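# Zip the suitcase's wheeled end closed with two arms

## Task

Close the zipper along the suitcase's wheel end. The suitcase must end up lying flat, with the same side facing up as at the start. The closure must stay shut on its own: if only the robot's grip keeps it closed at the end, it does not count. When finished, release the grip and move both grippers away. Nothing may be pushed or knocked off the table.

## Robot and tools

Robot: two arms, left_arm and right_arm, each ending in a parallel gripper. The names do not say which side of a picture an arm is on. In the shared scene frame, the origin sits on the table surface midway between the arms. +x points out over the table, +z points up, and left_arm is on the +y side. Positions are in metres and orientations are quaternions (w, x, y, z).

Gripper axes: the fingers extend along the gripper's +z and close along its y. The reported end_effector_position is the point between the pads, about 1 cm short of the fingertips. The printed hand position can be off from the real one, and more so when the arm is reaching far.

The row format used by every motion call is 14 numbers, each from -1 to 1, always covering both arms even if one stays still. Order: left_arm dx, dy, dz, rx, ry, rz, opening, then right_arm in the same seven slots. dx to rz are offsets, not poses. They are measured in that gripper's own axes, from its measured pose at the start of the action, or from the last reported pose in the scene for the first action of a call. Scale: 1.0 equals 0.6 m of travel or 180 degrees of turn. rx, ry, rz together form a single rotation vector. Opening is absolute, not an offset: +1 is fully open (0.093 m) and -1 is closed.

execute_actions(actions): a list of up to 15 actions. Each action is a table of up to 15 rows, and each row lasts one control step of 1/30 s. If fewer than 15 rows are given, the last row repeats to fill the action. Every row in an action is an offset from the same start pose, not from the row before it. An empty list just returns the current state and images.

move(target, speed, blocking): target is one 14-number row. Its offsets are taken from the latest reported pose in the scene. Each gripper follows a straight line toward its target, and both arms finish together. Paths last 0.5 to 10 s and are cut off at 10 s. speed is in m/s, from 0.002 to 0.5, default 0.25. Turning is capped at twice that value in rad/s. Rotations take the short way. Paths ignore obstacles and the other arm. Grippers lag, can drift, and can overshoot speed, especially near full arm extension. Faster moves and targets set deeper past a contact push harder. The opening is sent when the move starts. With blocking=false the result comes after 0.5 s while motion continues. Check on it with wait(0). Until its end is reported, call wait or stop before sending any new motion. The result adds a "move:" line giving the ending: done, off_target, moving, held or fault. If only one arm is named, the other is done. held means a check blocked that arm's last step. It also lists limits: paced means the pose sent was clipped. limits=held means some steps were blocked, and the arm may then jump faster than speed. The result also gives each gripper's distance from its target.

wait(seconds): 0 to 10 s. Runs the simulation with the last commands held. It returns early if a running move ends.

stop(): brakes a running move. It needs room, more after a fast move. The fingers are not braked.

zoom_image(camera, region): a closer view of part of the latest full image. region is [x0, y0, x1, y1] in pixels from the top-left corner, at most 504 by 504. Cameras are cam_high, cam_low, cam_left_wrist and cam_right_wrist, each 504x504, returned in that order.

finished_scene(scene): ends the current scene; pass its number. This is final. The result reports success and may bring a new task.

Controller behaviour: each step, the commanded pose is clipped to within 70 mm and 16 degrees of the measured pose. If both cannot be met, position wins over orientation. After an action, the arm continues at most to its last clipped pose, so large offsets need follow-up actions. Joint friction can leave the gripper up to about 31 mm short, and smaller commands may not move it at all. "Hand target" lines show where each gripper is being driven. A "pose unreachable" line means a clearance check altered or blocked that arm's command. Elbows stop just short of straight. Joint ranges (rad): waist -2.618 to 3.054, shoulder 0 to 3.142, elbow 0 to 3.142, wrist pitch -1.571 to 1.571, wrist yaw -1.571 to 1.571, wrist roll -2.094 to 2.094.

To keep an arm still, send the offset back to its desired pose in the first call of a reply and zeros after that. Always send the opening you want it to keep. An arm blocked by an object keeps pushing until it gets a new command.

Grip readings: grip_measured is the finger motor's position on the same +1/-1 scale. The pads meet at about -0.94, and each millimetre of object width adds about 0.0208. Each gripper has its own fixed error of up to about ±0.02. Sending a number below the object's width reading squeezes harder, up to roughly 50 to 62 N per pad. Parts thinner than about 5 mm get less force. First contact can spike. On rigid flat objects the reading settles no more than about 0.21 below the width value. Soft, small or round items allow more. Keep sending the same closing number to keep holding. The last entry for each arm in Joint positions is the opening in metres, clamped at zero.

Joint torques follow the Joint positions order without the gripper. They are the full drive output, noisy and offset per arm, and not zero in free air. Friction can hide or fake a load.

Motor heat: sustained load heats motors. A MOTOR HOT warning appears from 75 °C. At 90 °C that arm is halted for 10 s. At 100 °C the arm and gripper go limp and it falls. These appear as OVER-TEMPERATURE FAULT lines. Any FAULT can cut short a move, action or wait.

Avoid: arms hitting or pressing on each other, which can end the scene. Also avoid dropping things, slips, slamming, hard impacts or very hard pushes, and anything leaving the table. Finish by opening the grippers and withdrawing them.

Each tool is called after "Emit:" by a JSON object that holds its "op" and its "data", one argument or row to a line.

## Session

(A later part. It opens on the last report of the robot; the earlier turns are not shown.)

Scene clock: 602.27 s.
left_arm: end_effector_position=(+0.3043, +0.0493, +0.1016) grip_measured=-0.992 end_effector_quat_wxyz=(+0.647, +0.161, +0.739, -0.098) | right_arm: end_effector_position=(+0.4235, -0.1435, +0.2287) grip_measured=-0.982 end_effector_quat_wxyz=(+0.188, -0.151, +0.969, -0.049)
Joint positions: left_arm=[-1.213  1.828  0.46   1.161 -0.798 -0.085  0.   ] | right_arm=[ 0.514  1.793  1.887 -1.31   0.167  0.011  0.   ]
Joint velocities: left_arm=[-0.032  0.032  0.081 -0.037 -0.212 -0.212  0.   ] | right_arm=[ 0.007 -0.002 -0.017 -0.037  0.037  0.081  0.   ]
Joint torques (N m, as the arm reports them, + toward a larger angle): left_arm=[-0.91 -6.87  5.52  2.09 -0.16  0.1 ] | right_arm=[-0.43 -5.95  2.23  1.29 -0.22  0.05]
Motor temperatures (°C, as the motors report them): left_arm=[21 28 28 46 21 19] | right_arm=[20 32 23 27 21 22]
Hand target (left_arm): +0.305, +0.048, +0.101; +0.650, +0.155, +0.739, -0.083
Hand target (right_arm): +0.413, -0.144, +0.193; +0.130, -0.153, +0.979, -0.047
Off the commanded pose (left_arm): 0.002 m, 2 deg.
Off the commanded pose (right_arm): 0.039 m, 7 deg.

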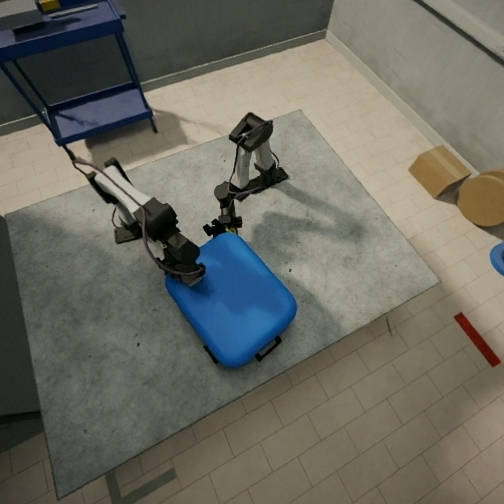

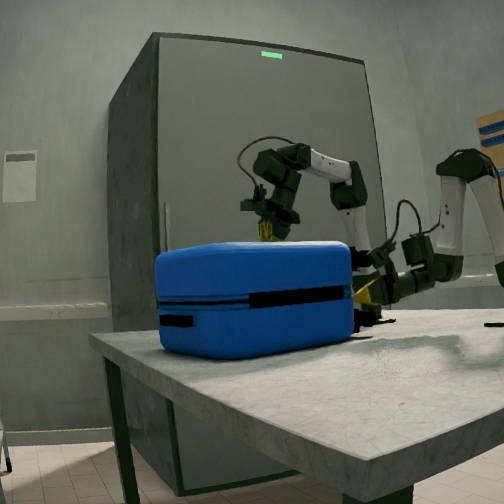

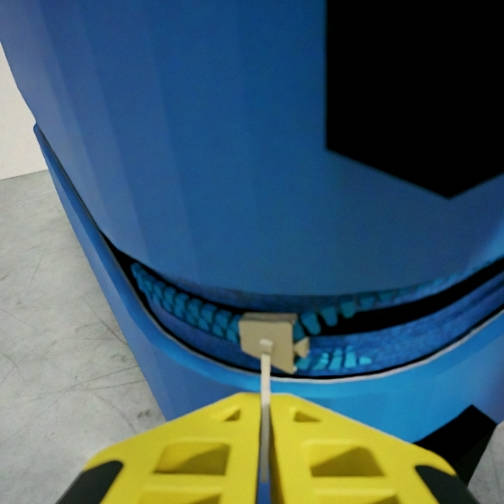

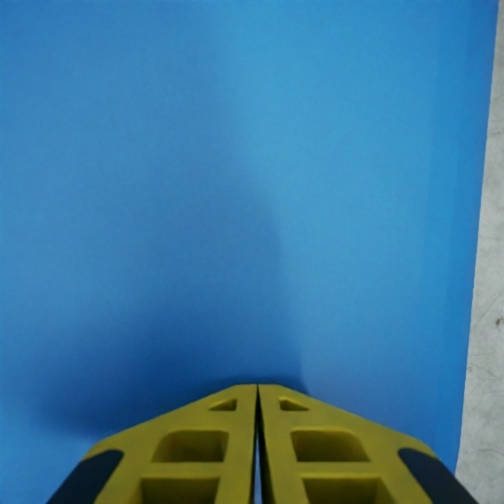

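Emit:
{"op": "zoom_image", "data": {
  "camera": "cam_low",
  "region": [330, 220, 450, 340]
}}

Emit:
{"op": "zoom_image", "data": {
  "camera": "cam_high",
  "region": [150, 170, 310, 380]
}}

Region (330, 220, 450, 340) of cam_low's 504x504 image, scaled by 4.200, with more detail than that image has.

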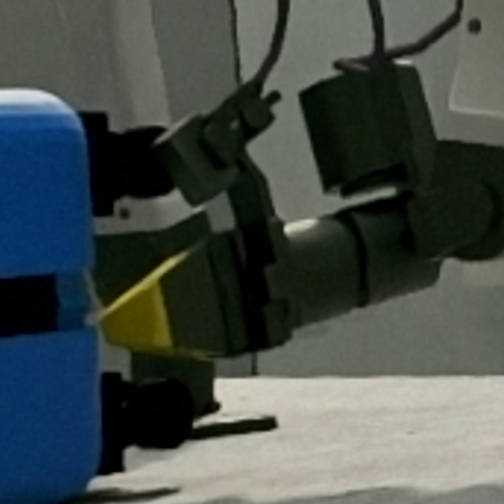

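Region (150, 170, 310, 380) of cam_high's 504x504 image, scaled by 2.400, with more detail than that image has; it fills the left 384 columns of this view, and the rest is white.

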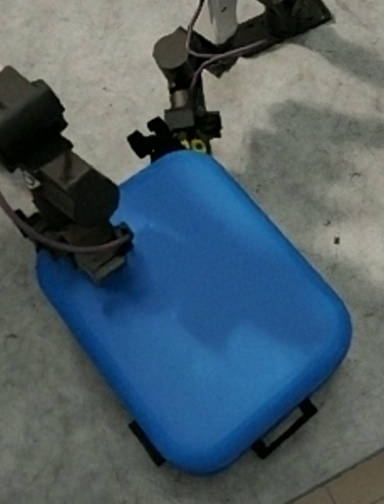

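Emit:
{"op": "move", "data": {
  "target": [-0.006,0.065,0.075,0.1,-0.006,0.014,-1, 0.033,0.005,0.055,0,0.035,0,-1],
  "speed": 0.04
}}

Scene clock: 668.93 s.
left_arm: end_effector_position=(+0.3489, +0.0593, +0.1024) grip_measured=-0.992 end_effector_quat_wxyz=(+0.619, +0.294, +0.695, -0.219) | right_arm: end_effector_position=(+0.4382, -0.1428, +0.2305) grip_measured=-0.982 end_effector_quat_wxyz=(+0.213, -0.142, +0.965, -0.053)
Joint positions: left_arm=[-0.835  1.828  0.413  1.275 -0.057  0.052  0.   ] | right_arm=[ 0.511  1.803  1.887 -1.251  0.185  0.017  0.   ]
Joint velocities: left_arm=[ 0.007 -0.017 -0.007  0.007 -0.007  0.037  0.   ] | right_arm=[-0.007 -0.012 -0.012  0.066 -0.051 -0.022  0.   ]
Joint torques (N m, as the arm reports them, + toward a larger angle): left_arm=[ 1.44 -8.79  4.54  2.14 -0.2   0.  ] | right_arm=[-0.46 -6.52  3.11  0.78 -0.18  0.01]
Motor temperatures (°C, as the motors report them): left_arm=[21 28 30 45 22 19] | right_arm=[20 33 23 26 21 22]
Hand target (left_arm): +0.359, +0.070, +0.103; +0.624, +0.278, +0.703, -0.198
Hand target (right_arm): +0.417, -0.148, +0.194; +0.134, -0.148, +0.978, -0.056
Off the commanded pose (left_arm): 0.015 m, 3 deg.
Off the commanded pose (right_arm): 0.045 m, 9 deg.
move: off_target (left_arm, right_arm)

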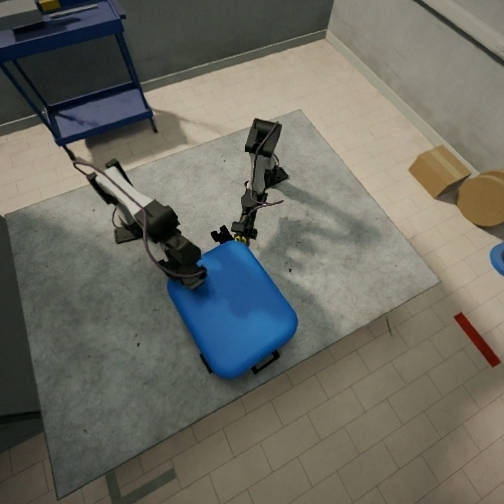

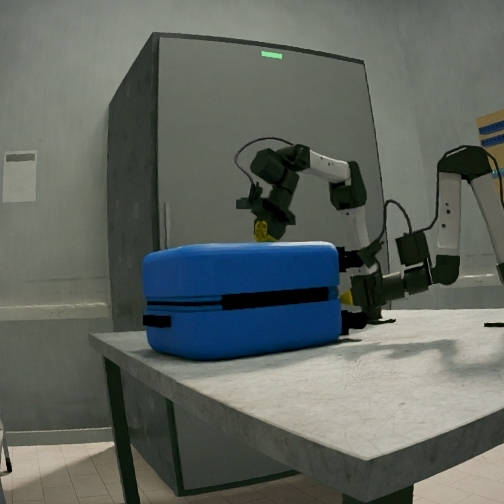

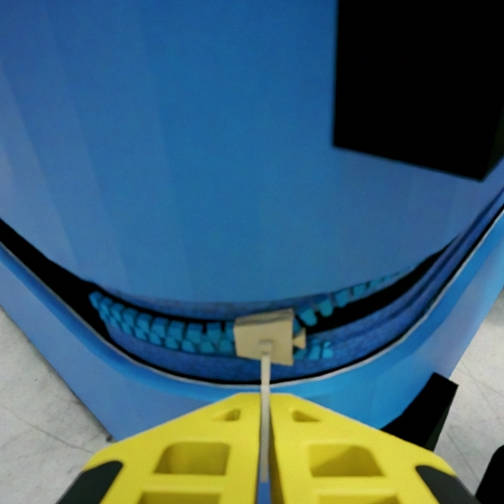

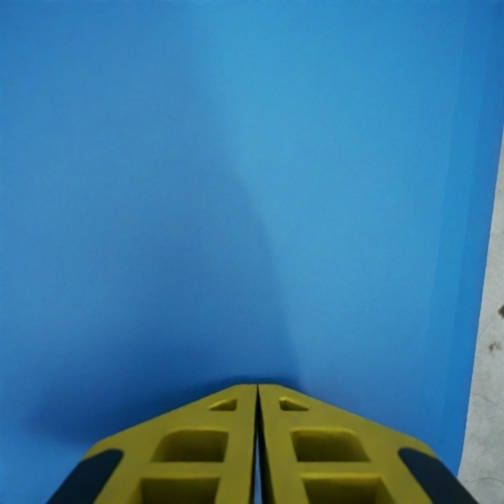

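Emit:
{"op": "move", "data": {
  "target": [-0.018,-0.018,-0.012,0,0,-0.52,-1, 0.045,0.005,0.055,0,0.04,0,-1],
  "speed": 0.4
}}

Scene clock: 705.20 s.
left_arm: end_effector_position=(+0.3359, +0.0472, +0.1193) grip_measured=-0.992 end_effector_quat_wxyz=(+0.258, -0.288, +0.685, -0.617) | right_arm: end_effector_position=(+0.4388, -0.1434, +0.2291) grip_measured=-0.982 end_effector_quat_wxyz=(+0.215, -0.137, +0.965, -0.054)
Joint positions: left_arm=[-0.88   1.775  0.413  1.256 -0.064 -1.579  0.   ] | right_arm=[ 0.511  1.799  1.874 -1.238  0.189  0.025  0.   ]
Joint velocities: left_arm=[ 0.022 -0.012  0.002 -0.037 -0.081 -0.007  0.   ] | right_arm=[-0.002  0.007  0.002  0.007 -0.037  0.007  0.   ]
Joint torques (N m, as the arm reports them, + toward a larger angle): left_arm=[-0.34 -9.86  3.71  1.84 -0.23 -0.06] | right_arm=[-0.74 -6.12  2.67  1.23 -0.03  0.02]
Motor temperatures (°C, as the motors report them): left_arm=[21 30 29 45 22 19] | right_arm=[20 33 23 26 21 22]
Hand target (left_arm): +0.337, +0.055, +0.113; +0.264, -0.305, +0.689, -0.601
Hand target (right_arm): +0.427, -0.149, +0.192; +0.152, -0.139, +0.977, -0.061
Off the commanded pose (left_arm): 0.010 m, 3 deg.
Off the commanded pose (right_arm): 0.041 m, 7 deg.
move: off_target (left_arm, right_arm)

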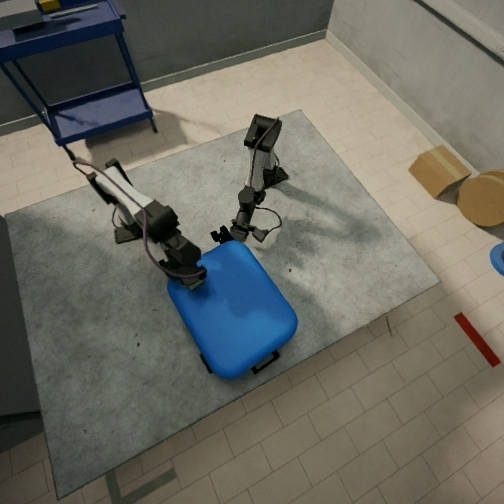

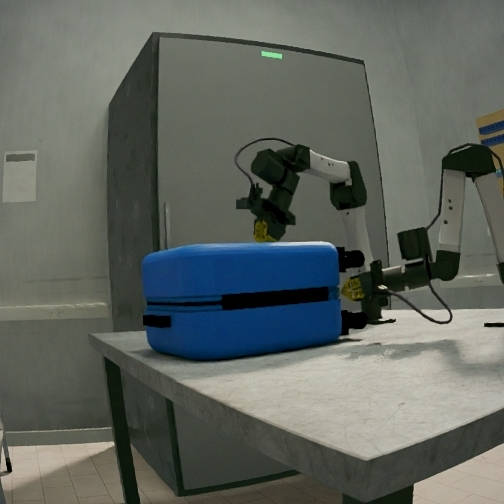

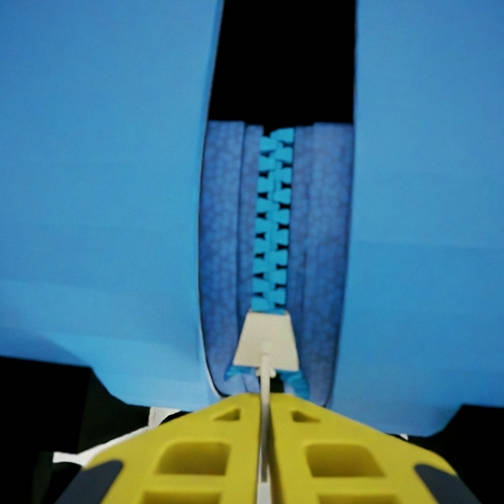

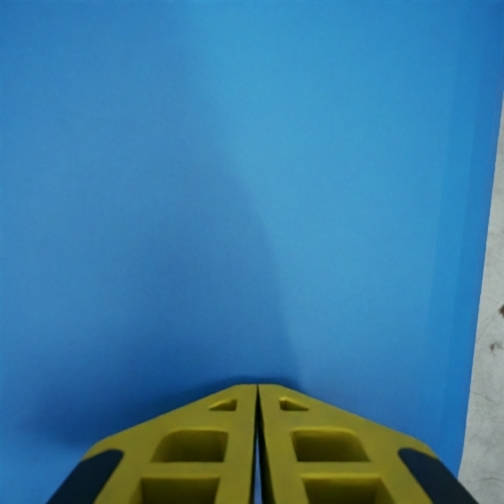

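Emit:
{"op": "execute_actions", "data": {
  "actions": [
    [[0.01,0,-0.003,0.004,-0.02,0,-1, 0.045,0.005,0.055,0,0.04,0,-1],[0.01,0,-0.003,0.004,-0.02,0,-1, 0.045,0.005,0.055,0,0.04,0,-1],[0.01,0,-0.003,0.004,-0.02,0,-1, 0.045,0.005,0.055,0,0.04,0,-1],[0.02,0,-0.003,0.008,-0.04,0,-1, 0.045,0.005,0.055,0,0.04,0,-1],[0.02,0,-0.003,0.008,-0.04,0,-1, 0.045,0.005,0.055,0,0.04,0,-1],[0.02,0,-0.003,0.008,-0.04,0,-1, 0.045,0.005,0.055,0,0.04,0,-1],[0.03,0,-0.002,0.012,-0.06,0,-1, 0.045,0.005,0.055,0,0.04,0,-1],[0.03,0,-0.002,0.012,-0.06,0,-1, 0.045,0.005,0.055,0,0.04,0,-1],[0.03,0,-0.002,0.012,-0.06,0,-1, 0.045,0.005,0.055,0,0.04,0,-1],[0.038,0,0,0.015,-0.08,0,-1, 0.045,0.005,0.055,0,0.04,0,-1]]
  ]
}}

Emit:
{"op": "wait", "data": {
  "seconds": 0.3
}}

Scene clock: 722.40 s.
left_arm: end_effector_position=(+0.3190, +0.0315, +0.1183) grip_measured=-0.992 end_effector_quat_wxyz=(+0.335, -0.346, +0.646, -0.592) | right_arm: end_effector_position=(+0.4382, -0.1456, +0.2291) grip_measured=-0.982 end_effector_quat_wxyz=(+0.216, -0.132, +0.966, -0.058)
Joint positions: left_arm=[-1.098  1.848  0.458  1.305 -0.495 -1.588  0.   ] | right_arm=[ 0.51   1.794  1.867 -1.237  0.199  0.033  0.   ]
Joint velocities: left_arm=[-0.12   0.076  0.051  0.022 -0.315 -0.037  0.   ] | right_arm=[-0.007  0.007 -0.012 -0.037  0.081 -0.007  0.   ]
Joint torques (N m, as the arm reports them, + toward a larger angle): left_arm=[-0.91 -6.58  4.98  2.3  -0.08  0.02] | right_arm=[-0.73 -5.93  2.33  1.34 -0.12 -0.01]
Motor temperatures (°C, as the motors report them): left_arm=[21 31 29 45 22 19] | right_arm=[20 33 23 26 21 22]
Hand target (left_arm): +0.320, +0.031, +0.119; +0.346, -0.357, +0.634, -0.592
Hand target (right_arm): +0.427, -0.150, +0.190; +0.154, -0.134, +0.977, -0.061
Off the commanded pose (left_arm): 0.001 m, 2 deg.
Off the commanded pose (right_arm): 0.042 m, 7 deg.

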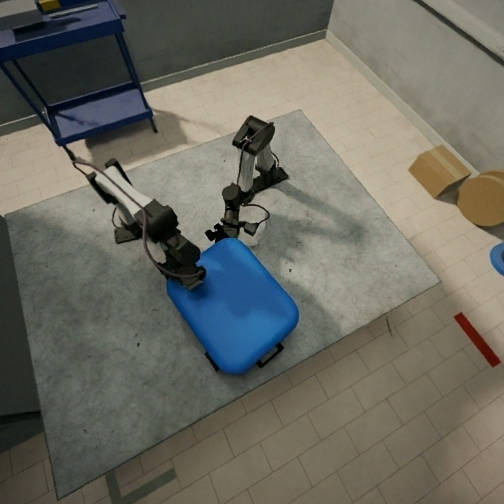

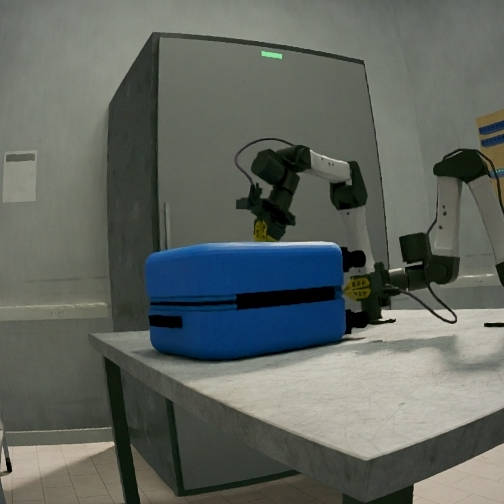

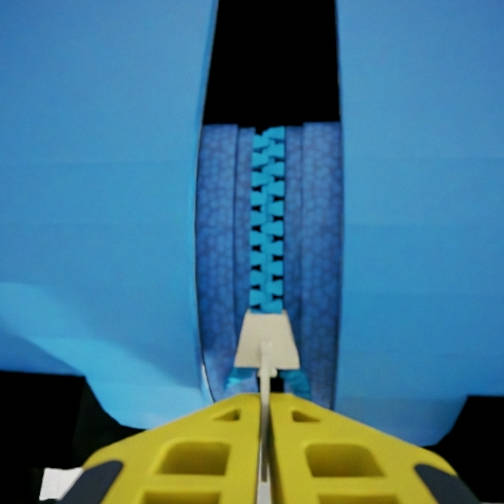

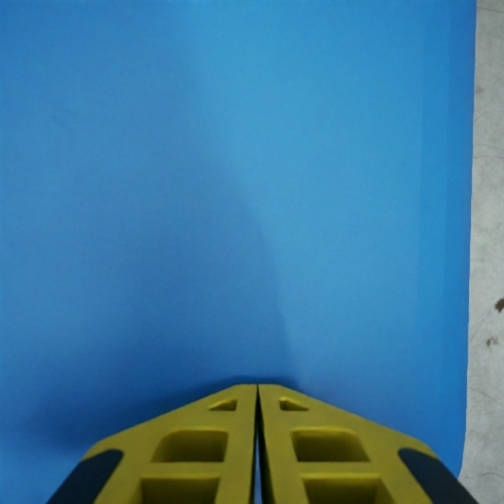

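Scene clock: 722.70 s.
left_arm: end_effector_position=(+0.3192, +0.0318, +0.1182) grip_measured=-0.992 end_effector_quat_wxyz=(+0.341, -0.351, +0.643, -0.589) | right_arm: end_effector_position=(+0.4382, -0.1456, +0.2291) grip_measured=-0.982 end_effector_quat_wxyz=(+0.216, -0.132, +0.966, -0.057)
Joint positions: left_arm=[-1.106  1.854  0.463  1.308 -0.519 -1.588  0.   ] | right_arm=[ 0.51   1.794  1.867 -1.237  0.199  0.034  0.   ]
Joint velocities: left_arm=[-0.012 -0.012  0.027 -0.007 -0.051  0.066  0.   ] | right_arm=[-0.002 -0.002  0.017  0.066 -0.037 -0.022  0.   ]
Joint torques (N m, as the arm reports them, + toward a larger angle): left_arm=[-0.86 -6.62  5.07  2.32 -0.23  0.03] | right_arm=[-0.72 -5.95  2.31  1.34 -0.1   0.02]
Motor temperatures (°C, as the motors report them): left_arm=[21 31 29 45 22 19] | right_arm=[20 33 23 26 21 22]
Hand target (left_arm): +0.320, +0.031, +0.118; +0.346, -0.358, +0.634, -0.592
Hand target (right_arm): +0.427, -0.150, +0.190; +0.154, -0.134, +0.977, -0.061
Off the commanded pose (left_arm): 0.002 m, 2 deg.
Off the commanded pose (right_arm): 0.042 m, 7 deg.
wait: 0.30 s; at rest by 0.23 s

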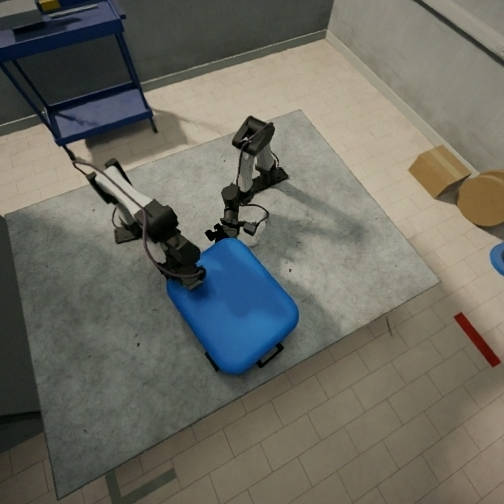

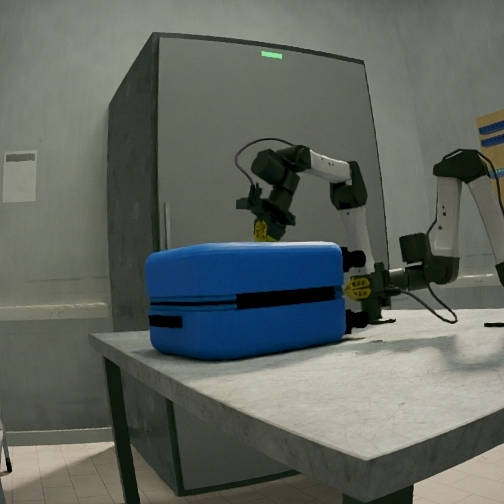

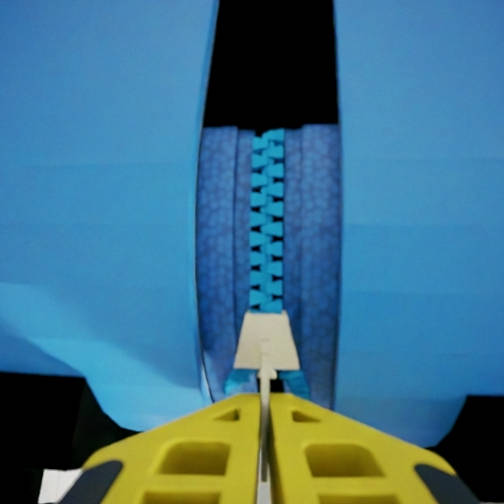

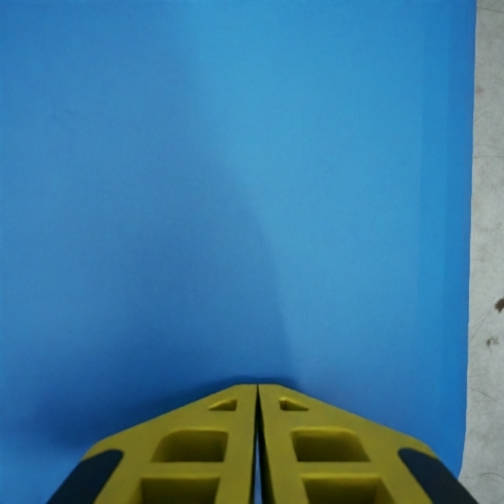

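Emit:
{"op": "zoom_image", "data": {
  "camera": "cam_low",
  "region": [320, 230, 430, 340]
}}

Emit:
{"op": "zoom_image", "data": {
  "camera": "cam_high",
  "region": [180, 180, 290, 270]
}}

Region (320, 230, 430, 340) of cam_low's 504x504 image, scaled by 4.582, with more detail than that image has.

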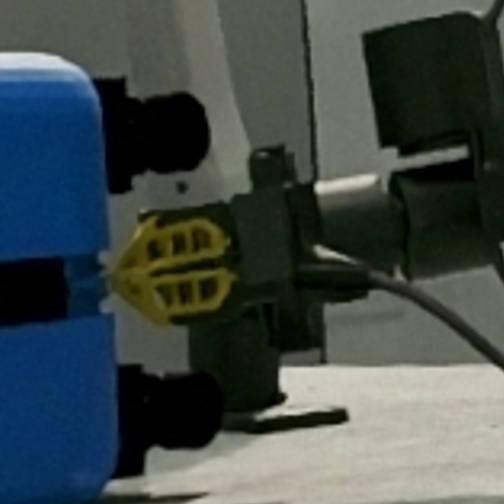

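Region (180, 180, 290, 270) of cam_high's 504x504 image, scaled by 4.582, with more detail than that image has; it fills the top 412 rows of this view, and the rest is white.

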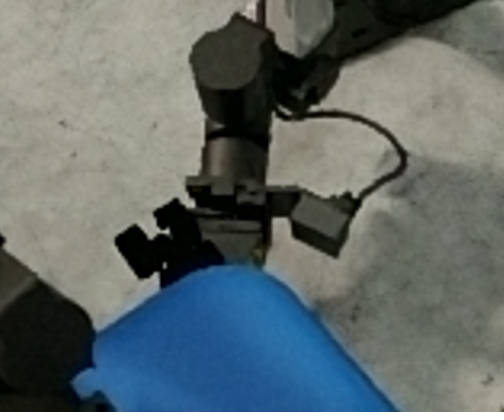

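Emit:
{"op": "zoom_image", "data": {
  "camera": "cam_left_wrist",
  "region": [180, 290, 360, 450]
}}

Region (180, 290, 360, 450) of cam_left_wrist's 504x504 image, scaled by 2.800, with more detail than that image has.

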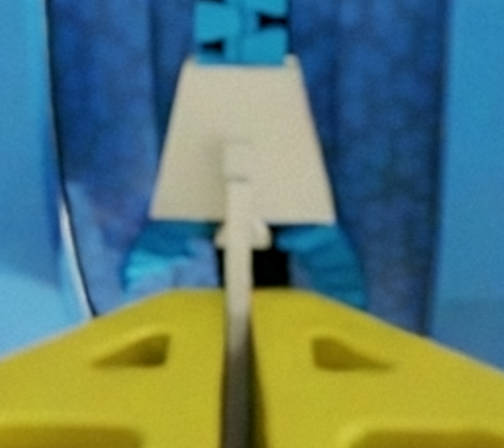

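Emit:
{"op": "move", "data": {
  "target": [0,0,0,0,0,0,-1, -0.005,0.101,-0.0645,-0.06,0.06,0,1],
  "speed": 0.1
}}

Scene clock: 782.33 s.
left_arm: end_effector_position=(+0.3194, +0.0316, +0.1182) grip_measured=-0.992 end_effector_quat_wxyz=(+0.340, -0.350, +0.643, -0.590) | right_arm: end_effector_position=(+0.4125, -0.0886, +0.2484) grip_measured=+1.000 end_effector_quat_wxyz=(+0.143, -0.146, +0.978, +0.025)
Joint positions: left_arm=[-1.105  1.854  0.463  1.308 -0.516 -1.588  0.   ] | right_arm=[ 0.594  1.957  2.225 -1.548  0.03   0.128  0.093]
Joint velocities: left_arm=[-0.012  0.002 -0.002 -0.081  0.022 -0.022  0.   ] | right_arm=[-0.007 -0.007 -0.012  0.066 -0.095 -0.007  0.   ]
Joint torques (N m, as the arm reports them, + toward a larger angle): left_arm=[-0.16 -8.66  4.32  2.13  0.02  0.05] | right_arm=[  0.23 -10.27   8.82   1.21  -0.06   0.  ]
Motor temperatures (°C, as the motors report them): left_arm=[21 29 30 47 22 19] | right_arm=[20 33 22 26 21 22]
Hand target (left_arm): +0.319, +0.032, +0.118; +0.341, -0.351, +0.643, -0.589
Hand target (right_arm): +0.411, -0.084, +0.255; +0.149, -0.146, +0.977, +0.033
Off the commanded pose (left_arm): 0.000 m, 0 deg.
Off the commanded pose (right_arm): 0.008 m, 4 deg.
joint sent to its limit (right arm) — the command would take joint 4 (wrist pitch) past its lower limit, so that joint was sent only as far as its limit.
move: off_target (right_arm)

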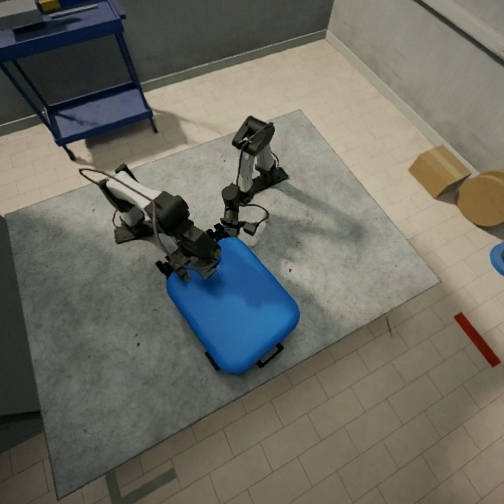

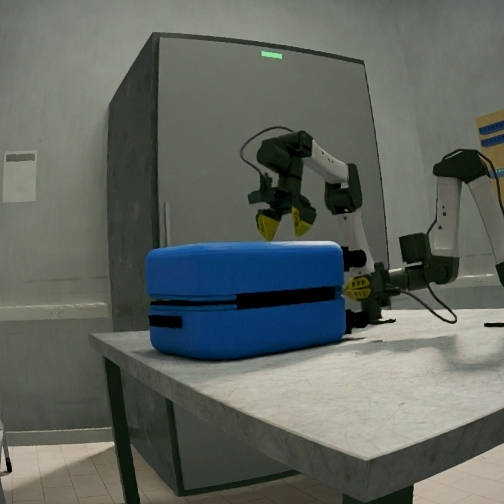

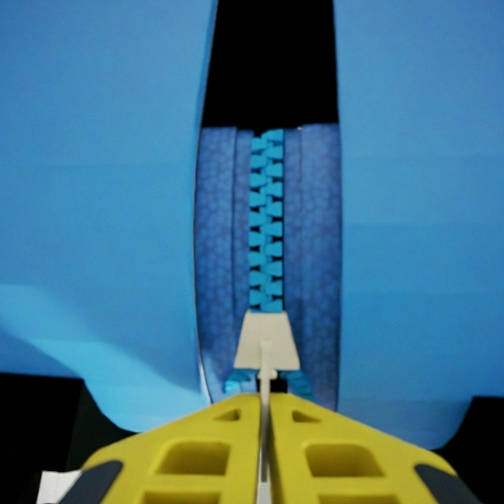

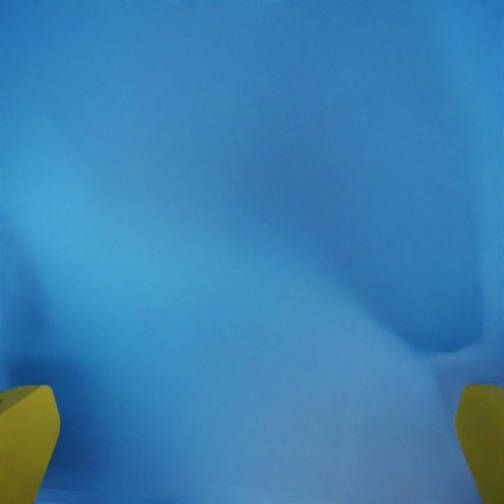

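Emit:
{"op": "execute_actions", "data": {
  "actions": []
}}

Scene clock: 800.03 s.
left_arm: end_effector_position=(+0.3194, +0.0316, +0.1182) grip_measured=-0.992 end_effector_quat_wxyz=(+0.340, -0.350, +0.643, -0.590) | right_arm: end_effector_position=(+0.4123, -0.0882, +0.2484) grip_measured=+1.000 end_effector_quat_wxyz=(+0.143, -0.146, +0.979, +0.027)
Joint positions: left_arm=[-1.105  1.854  0.463  1.308 -0.516 -1.588  0.   ] | right_arm=[ 0.594  1.957  2.225 -1.549  0.028  0.13   0.093]
Joint velocities: left_arm=[-0.007  0.002  0.017 -0.022 -0.037 -0.051  0.   ] | right_arm=[ 0.007  0.002  0.002 -0.007  0.007  0.022  0.   ]
Joint torques (N m, as the arm reports them, + toward a larger angle): left_arm=[-0.05 -8.56  4.22  2.11 -0.03  0.04] | right_arm=[  0.23 -10.25   8.78   1.18  -0.06   0.01]
Motor temperatures (°C, as the motors report them): left_arm=[21 30 30 47 22 19] | right_arm=[20 36 25 26 21 22]
Hand target (left_arm): +0.319, +0.032, +0.118; +0.341, -0.351, +0.643, -0.589
Hand target (right_arm): +0.411, -0.084, +0.256; +0.149, -0.146, +0.977, +0.033
Off the commanded pose (left_arm): 0.000 m, 0 deg.
Off the commanded pose (right_arm): 0.008 m, 4 deg.

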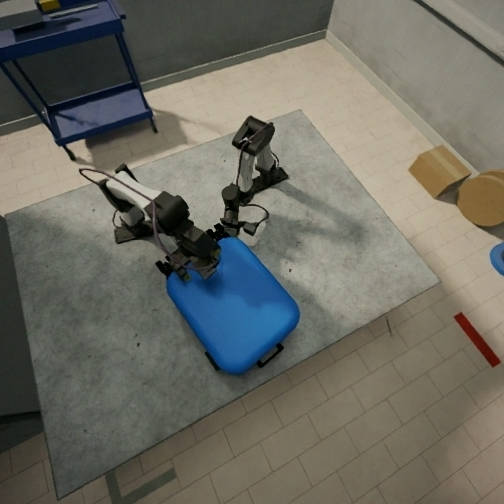

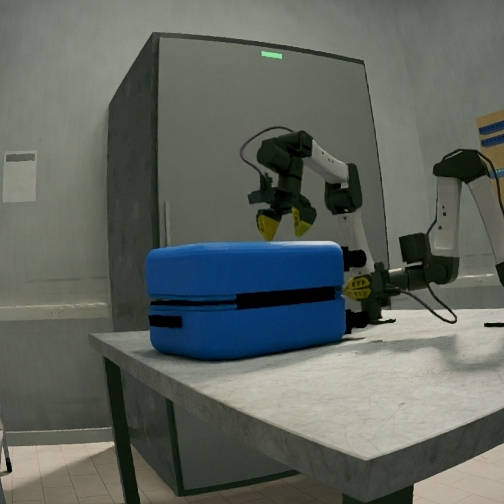

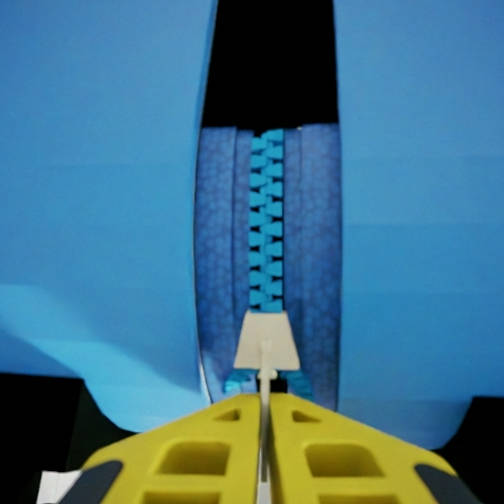

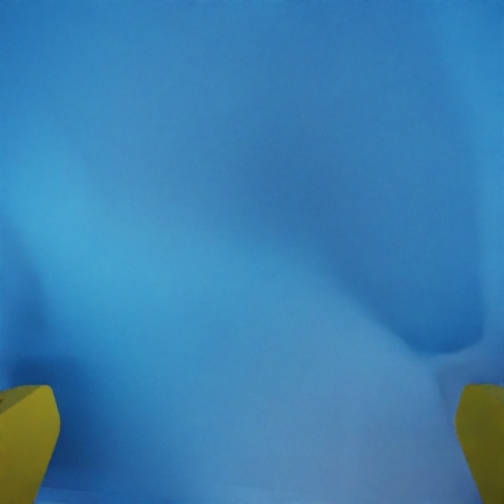

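Emit:
{"op": "execute_actions", "data": {
  "actions": [
    [[0,0,0,0,0,0,-1,0.003,0,0.01,0,0,0,1],[0,0,0,0,0,0,-1,0.005,0,0.016,0,0,0,1],[0,0,0,0,0,0,-1,0.007,0,0.022,0,0,0,1],[0,0,0,0,0,0,-1,0.009,0,0.028,0,0,0,1],[0,0,0,0,0,0,-1,0.011,0,0.034,0,0,0,1],[0,0,0,0,0,0,-1,0.013,0,0.04,0,0,0,1],[0,0,0,0,0,0,-1,0.015,0,0.046,0,0,0,1]],
    [[0,0,0,0,0,0,-1,0.012,0,0.04,0,0,0,1],[0,0,0,0,0,0,-1,0.014,0,0.046,0,0,0,1],[0,0,0,0,0,0,-1,0.016,0,0.052,0,0,0,1],[0,0,0,0,0,0,-1,0.018,0,0.058,0,0,0,1],[0,0,0,0,0,0,-1,0.02,0,0.064,0,0,0,1],[0,0,0,0,0,0,-1,0.022,0,0.07,0,0,0,1]],
    [[0,0,0,0,0,0,-1,0.022,0,0.07,0,0,0,1],[0,0,0,0,0,0,-1,0.024,0,0.078,0,0,0,1],[0,0,0,0,0,0,-1,0.026,0,0.086,0,0,0,1]]
  ]
}}

Scene clock: 816.60 s.
left_arm: end_effector_position=(+0.3195, +0.0315, +0.1182) grip_measured=-0.992 end_effector_quat_wxyz=(+0.340, -0.350, +0.643, -0.590) | right_arm: end_effector_position=(+0.4138, -0.0918, +0.2281) grip_measured=+1.000 end_effector_quat_wxyz=(+0.256, -0.143, +0.955, +0.036)
Joint positions: left_arm=[-1.104  1.854  0.463  1.308 -0.513 -1.588  0.   ] | right_arm=[ 0.604  1.664  1.672 -1.06   0.076  0.123  0.093]
Joint velocities: left_arm=[-0.007  0.002 -0.007 -0.007 -0.007 -0.051  0.   ] | right_arm=[ 0.002 -0.012 -0.007  0.007 -0.051  0.051  0.   ]
Joint torques (N m, as the arm reports them, + toward a larger angle): left_arm=[-0.21 -8.76  4.28  2.09  0.04  0.03] | right_arm=[-0.74 -2.61  1.68  2.07 -0.26 -0.03]
Motor temperatures (°C, as the motors report them): left_arm=[21 31 29 46 22 19] | right_arm=[20 37 27 26 21 22]
Hand target (left_arm): +0.319, +0.032, +0.118; +0.340, -0.350, +0.643, -0.590
Hand target (right_arm): +0.411, -0.092, +0.177; +0.197, -0.145, +0.969, +0.030
Off the commanded pose (left_arm): 0.000 m, 0 deg.
Off the commanded pose (right_arm): 0.053 m, 7 deg.

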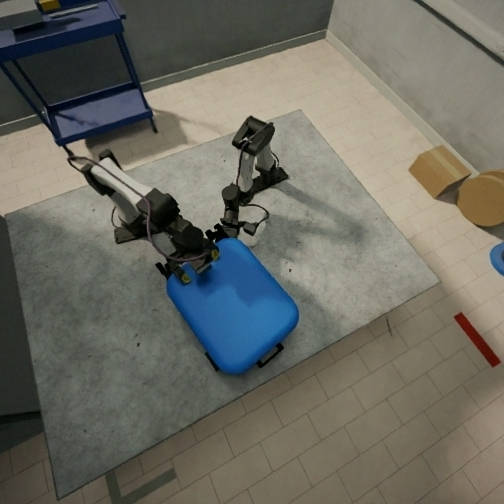

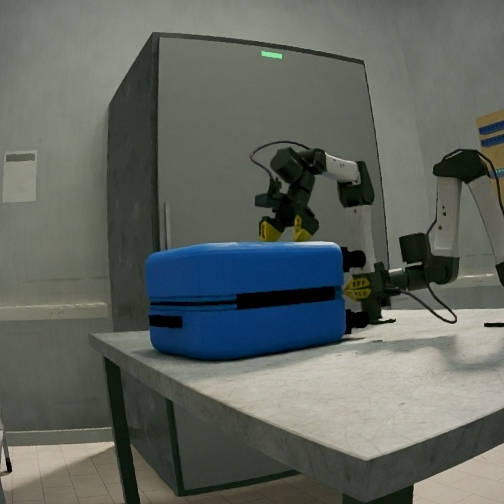

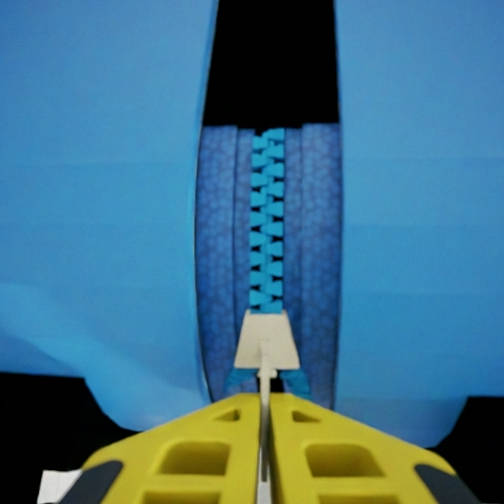

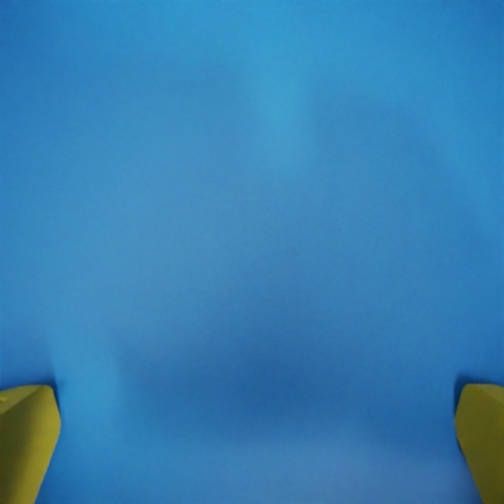

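Emit:
{"op": "execute_actions", "data": {
  "actions": [
    [[0.005,0,0,0,0,0,-1,0.045,0,0.085,0,0.045,0,1],[0.009,0,0.001,0,0,0,-1,0.045,0,0.085,0,0.045,0,1],[0.013,0,0.001,0,0,0,-1,0.045,0,0.085,0,0.045,0,1],[0.017,0,0.002,0,0,0,-1,0.045,0,0.085,0,0.045,0,1],[0.021,0,0.002,0,0,0,-1,0.045,0,0.085,0,0.045,0,1],[0.025,0,0.003,0,0,0,-1,0.045,0,0.085,0,0.045,0,1],[0.029,0,0.003,0,0,0,-1,0.045,0,0.085,0,0.045,0,1],[0.033,0,0.004,0,0,0,-1,0.045,0,0.085,0,0.045,0,1],[0.037,0,0.004,0,0,0,-1,0.045,0,0.085,0,0.045,0,1],[0.041,0,0.005,0,0,0,-1,0.045,0,0.085,0,0.045,0,1]]
  ]
}}

Scene clock: 836.83 s.
left_arm: end_effector_position=(+0.3172, +0.0243, +0.1185) grip_measured=-0.992 end_effector_quat_wxyz=(+0.356, -0.364, +0.636, -0.580) | right_arm: end_effector_position=(+0.4145, -0.0921, +0.2284) grip_measured=+1.000 end_effector_quat_wxyz=(+0.258, -0.143, +0.955, +0.035)
Joint positions: left_arm=[-1.149  1.872  0.504  1.277 -0.607 -1.592  0.   ] | right_arm=[ 0.604  1.664  1.672 -1.058  0.079  0.123  0.093]
Joint velocities: left_arm=[-0.017 -0.012 -0.012 -0.037 -0.081 -0.007  0.   ] | right_arm=[ 0.007 -0.007 -0.002 -0.051 -0.007  0.051  0.   ]
Joint torques (N m, as the arm reports them, + toward a larger angle): left_arm=[-1.9  -7.16  5.6   2.13  0.32 -0.02] | right_arm=[-0.82 -1.13  2.48  1.88 -0.28 -0.04]
Motor temperatures (°C, as the motors report them): left_arm=[21 31 29 46 22 19] | right_arm=[20 34 25 27 21 22]
Hand target (left_arm): +0.309, +0.009, +0.117; +0.339, -0.350, +0.644, -0.590
Hand target (right_arm): +0.411, -0.093, +0.174; +0.188, -0.145, +0.971, +0.027
Off the commanded pose (left_arm): 0.017 m, 3 deg.
Off the commanded pose (right_arm): 0.058 m, 8 deg.

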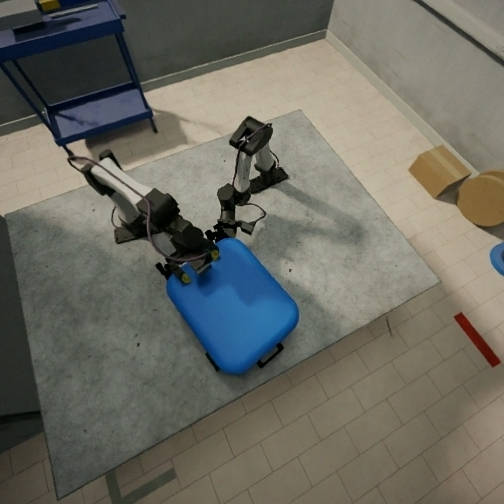

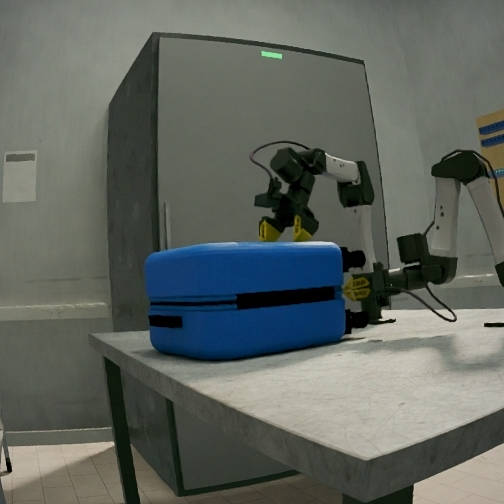

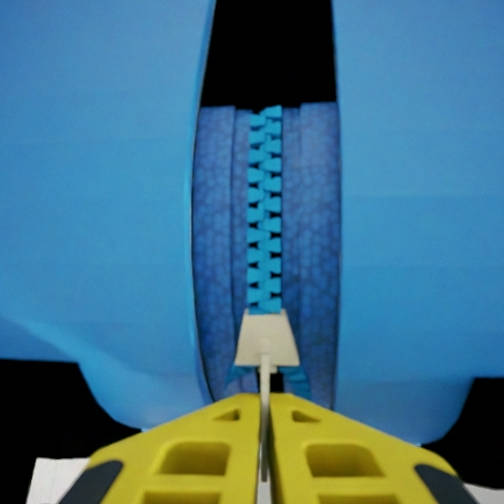

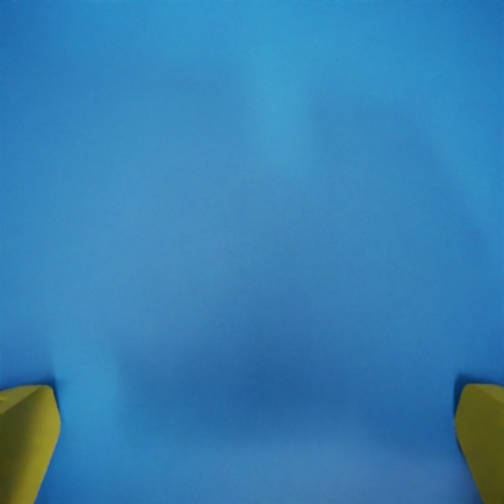

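Emit:
{"op": "execute_actions", "data": {
  "actions": [
    [[0.028,0,0.006,0,0,0,-1,0.045,0,0.085,0,0.045,0,1],[0.031,0,0.008,0,0,0,-1,0.045,0,0.085,0,0.045,0,1],[0.034,0,0.01,0,0,0,-1,0.045,0,0.085,0,0.045,0,1],[0.037,0,0.012,0,0,0,-1,0.045,0,0.085,0,0.045,0,1],[0.04,0,0.014,0,0,0,-1,0.045,0,0.085,0,0.045,0,1],[0.043,0,0.016,0,0,0,-1,0.045,0,0.085,0,0.045,0,1],[0.046,0,0.018,0,0,0,-1,0.045,0,0.085,0,0.045,0,1]],
    [[0.03,0,0.012,0,0,0,-1,0.045,0,0.085,0,0.045,0,1],[0.033,0,0.014,0,0,0,-1,0.045,0,0.085,0,0.045,0,1],[0.036,0,0.016,0,0,0,-1,0.045,0,0.085,0,0.045,0,1],[0.039,0,0.018,0,0,0,-1,0.045,0,0.085,0,0.045,0,1],[0.042,0,0.02,0,0,0,-1,0.045,0,0.085,0,0.045,0,1]]
  ]
}}

Scene clock: 847.90 s.
left_arm: end_effector_position=(+0.3258, +0.0111, +0.1178) grip_measured=-0.992 end_effector_quat_wxyz=(+0.405, -0.405, +0.611, -0.548) | right_arm: end_effector_position=(+0.4241, -0.0964, +0.2284) grip_measured=+1.000 end_effector_quat_wxyz=(+0.268, -0.133, +0.954, +0.031)
Joint positions: left_arm=[-1.206  1.948  0.64   1.202 -0.815 -1.597  0.   ] | right_arm=[ 0.589  1.673  1.672 -1.028  0.089  0.123  0.093]
Joint velocities: left_arm=[-0.012 -0.002  0.002 -0.066 -0.007 -0.051  0.   ] | right_arm=[ 0.002 -0.012 -0.007  0.066 -0.022  0.022  0.   ]
Joint torques (N m, as the arm reports them, + toward a larger angle): left_arm=[-1.12 -8.07  6.96  1.87  0.59 -0.06] | right_arm=[-0.22 -1.49  3.14  1.68 -0.31 -0.06]
Motor temperatures (°C, as the motors report them): left_arm=[21 31 30 46 22 19] | right_arm=[20 33 24 27 21 22]
Hand target (left_arm): +0.320, -0.010, +0.116; +0.380, -0.385, +0.624, -0.564
Hand target (right_arm): +0.416, -0.095, +0.174; +0.193, -0.141, +0.971, +0.024
Off the commanded pose (left_arm): 0.023 m, 4 deg.
Off the commanded pose (right_arm): 0.058 m, 9 deg.

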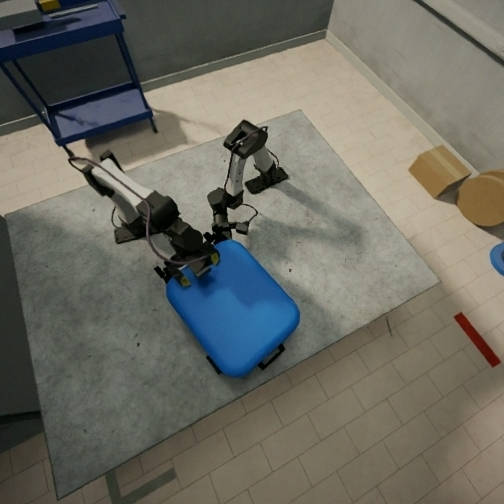

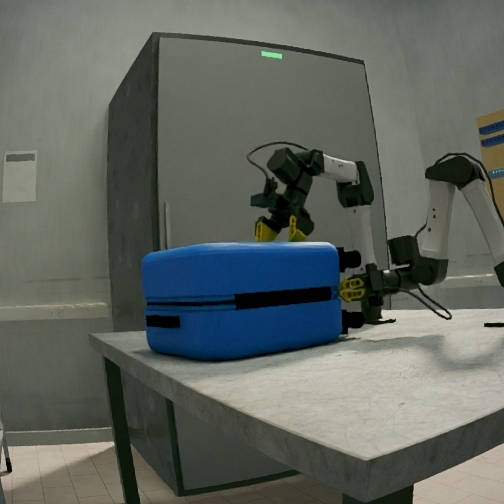

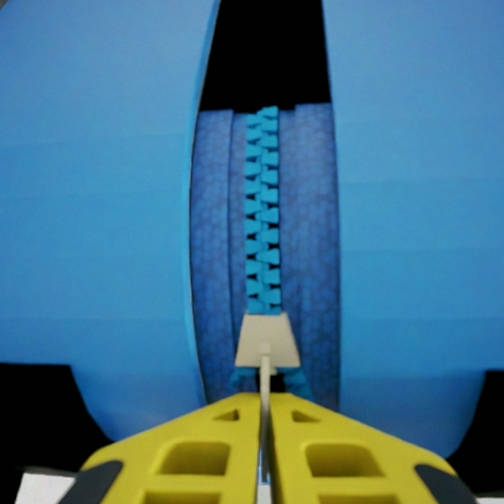

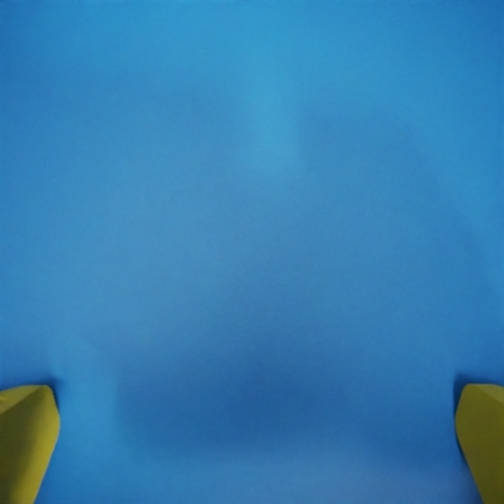

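Emit:
{"op": "execute_actions", "data": {
  "actions": [
    [[0.03,0,-0.008,0,0.01,0,-1,0.06,0,0.08,0,0.05,0,1],[0.033,0,-0.009,0,0.01,0,-1,0.06,0,0.08,0,0.05,0,1],[0.036,0,-0.01,0,0.01,0,-1,0.06,0,0.08,0,0.05,0,1],[0.039,0,-0.011,0,0.01,0,-1,0.06,0,0.08,0,0.05,0,1],[0.042,0,-0.012,0,0.01,0,-1,0.06,0,0.08,0,0.05,0,1],[0.045,0,-0.012,0,0.01,0,-1,0.06,0,0.08,0,0.05,0,1],[0.048,0,-0.012,0,0.01,0,-1,0.06,0,0.08,0,0.05,0,1]]
  ]
}}

Scene clock: 859.97 s.
left_arm: end_effector_position=(+0.3206, +0.0064, +0.1176) grip_measured=-0.992 end_effector_quat_wxyz=(+0.415, -0.414, +0.606, -0.537) | right_arm: end_effector_position=(+0.4243, -0.0966, +0.2284) grip_measured=+1.000 end_effector_quat_wxyz=(+0.269, -0.133, +0.954, +0.031)
Joint positions: left_arm=[-1.239  1.958  0.671  1.165 -0.883 -1.606  0.   ] | right_arm=[ 0.588  1.673  1.672 -1.028  0.089  0.123  0.093]
Joint velocities: left_arm=[-0.002  0.007  0.007  0.022 -0.037  0.007  0.   ] | right_arm=[-0.007 -0.002 -0.007 -0.051  0.007 -0.037  0.   ]
Joint torques (N m, as the arm reports them, + toward a larger angle): left_arm=[-2.8  -8.51  6.1   1.88  0.4  -0.08] | right_arm=[-0.68 -2.49  1.67  1.74 -0.25  0.  ]
Motor temperatures (°C, as the motors report them): left_arm=[21 31 31 46 22 19] | right_arm=[20 32 24 27 21 22]
Hand target (left_arm): +0.309, -0.013, +0.117; +0.394, -0.396, +0.617, -0.554
Hand target (right_arm): +0.414, -0.100, +0.172; +0.192, -0.135, +0.972, +0.021
Off the commanded pose (left_arm): 0.023 m, 4 deg.
Off the commanded pose (right_arm): 0.060 m, 9 deg.

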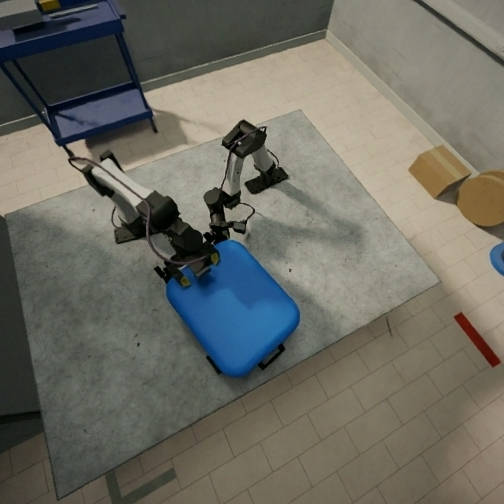

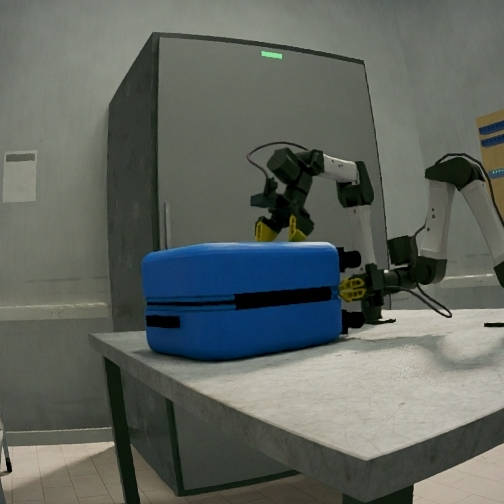

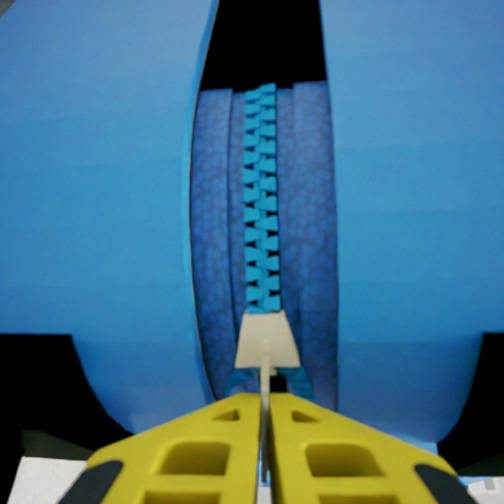

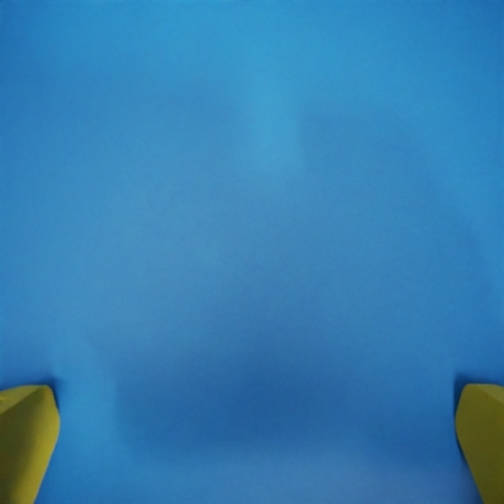

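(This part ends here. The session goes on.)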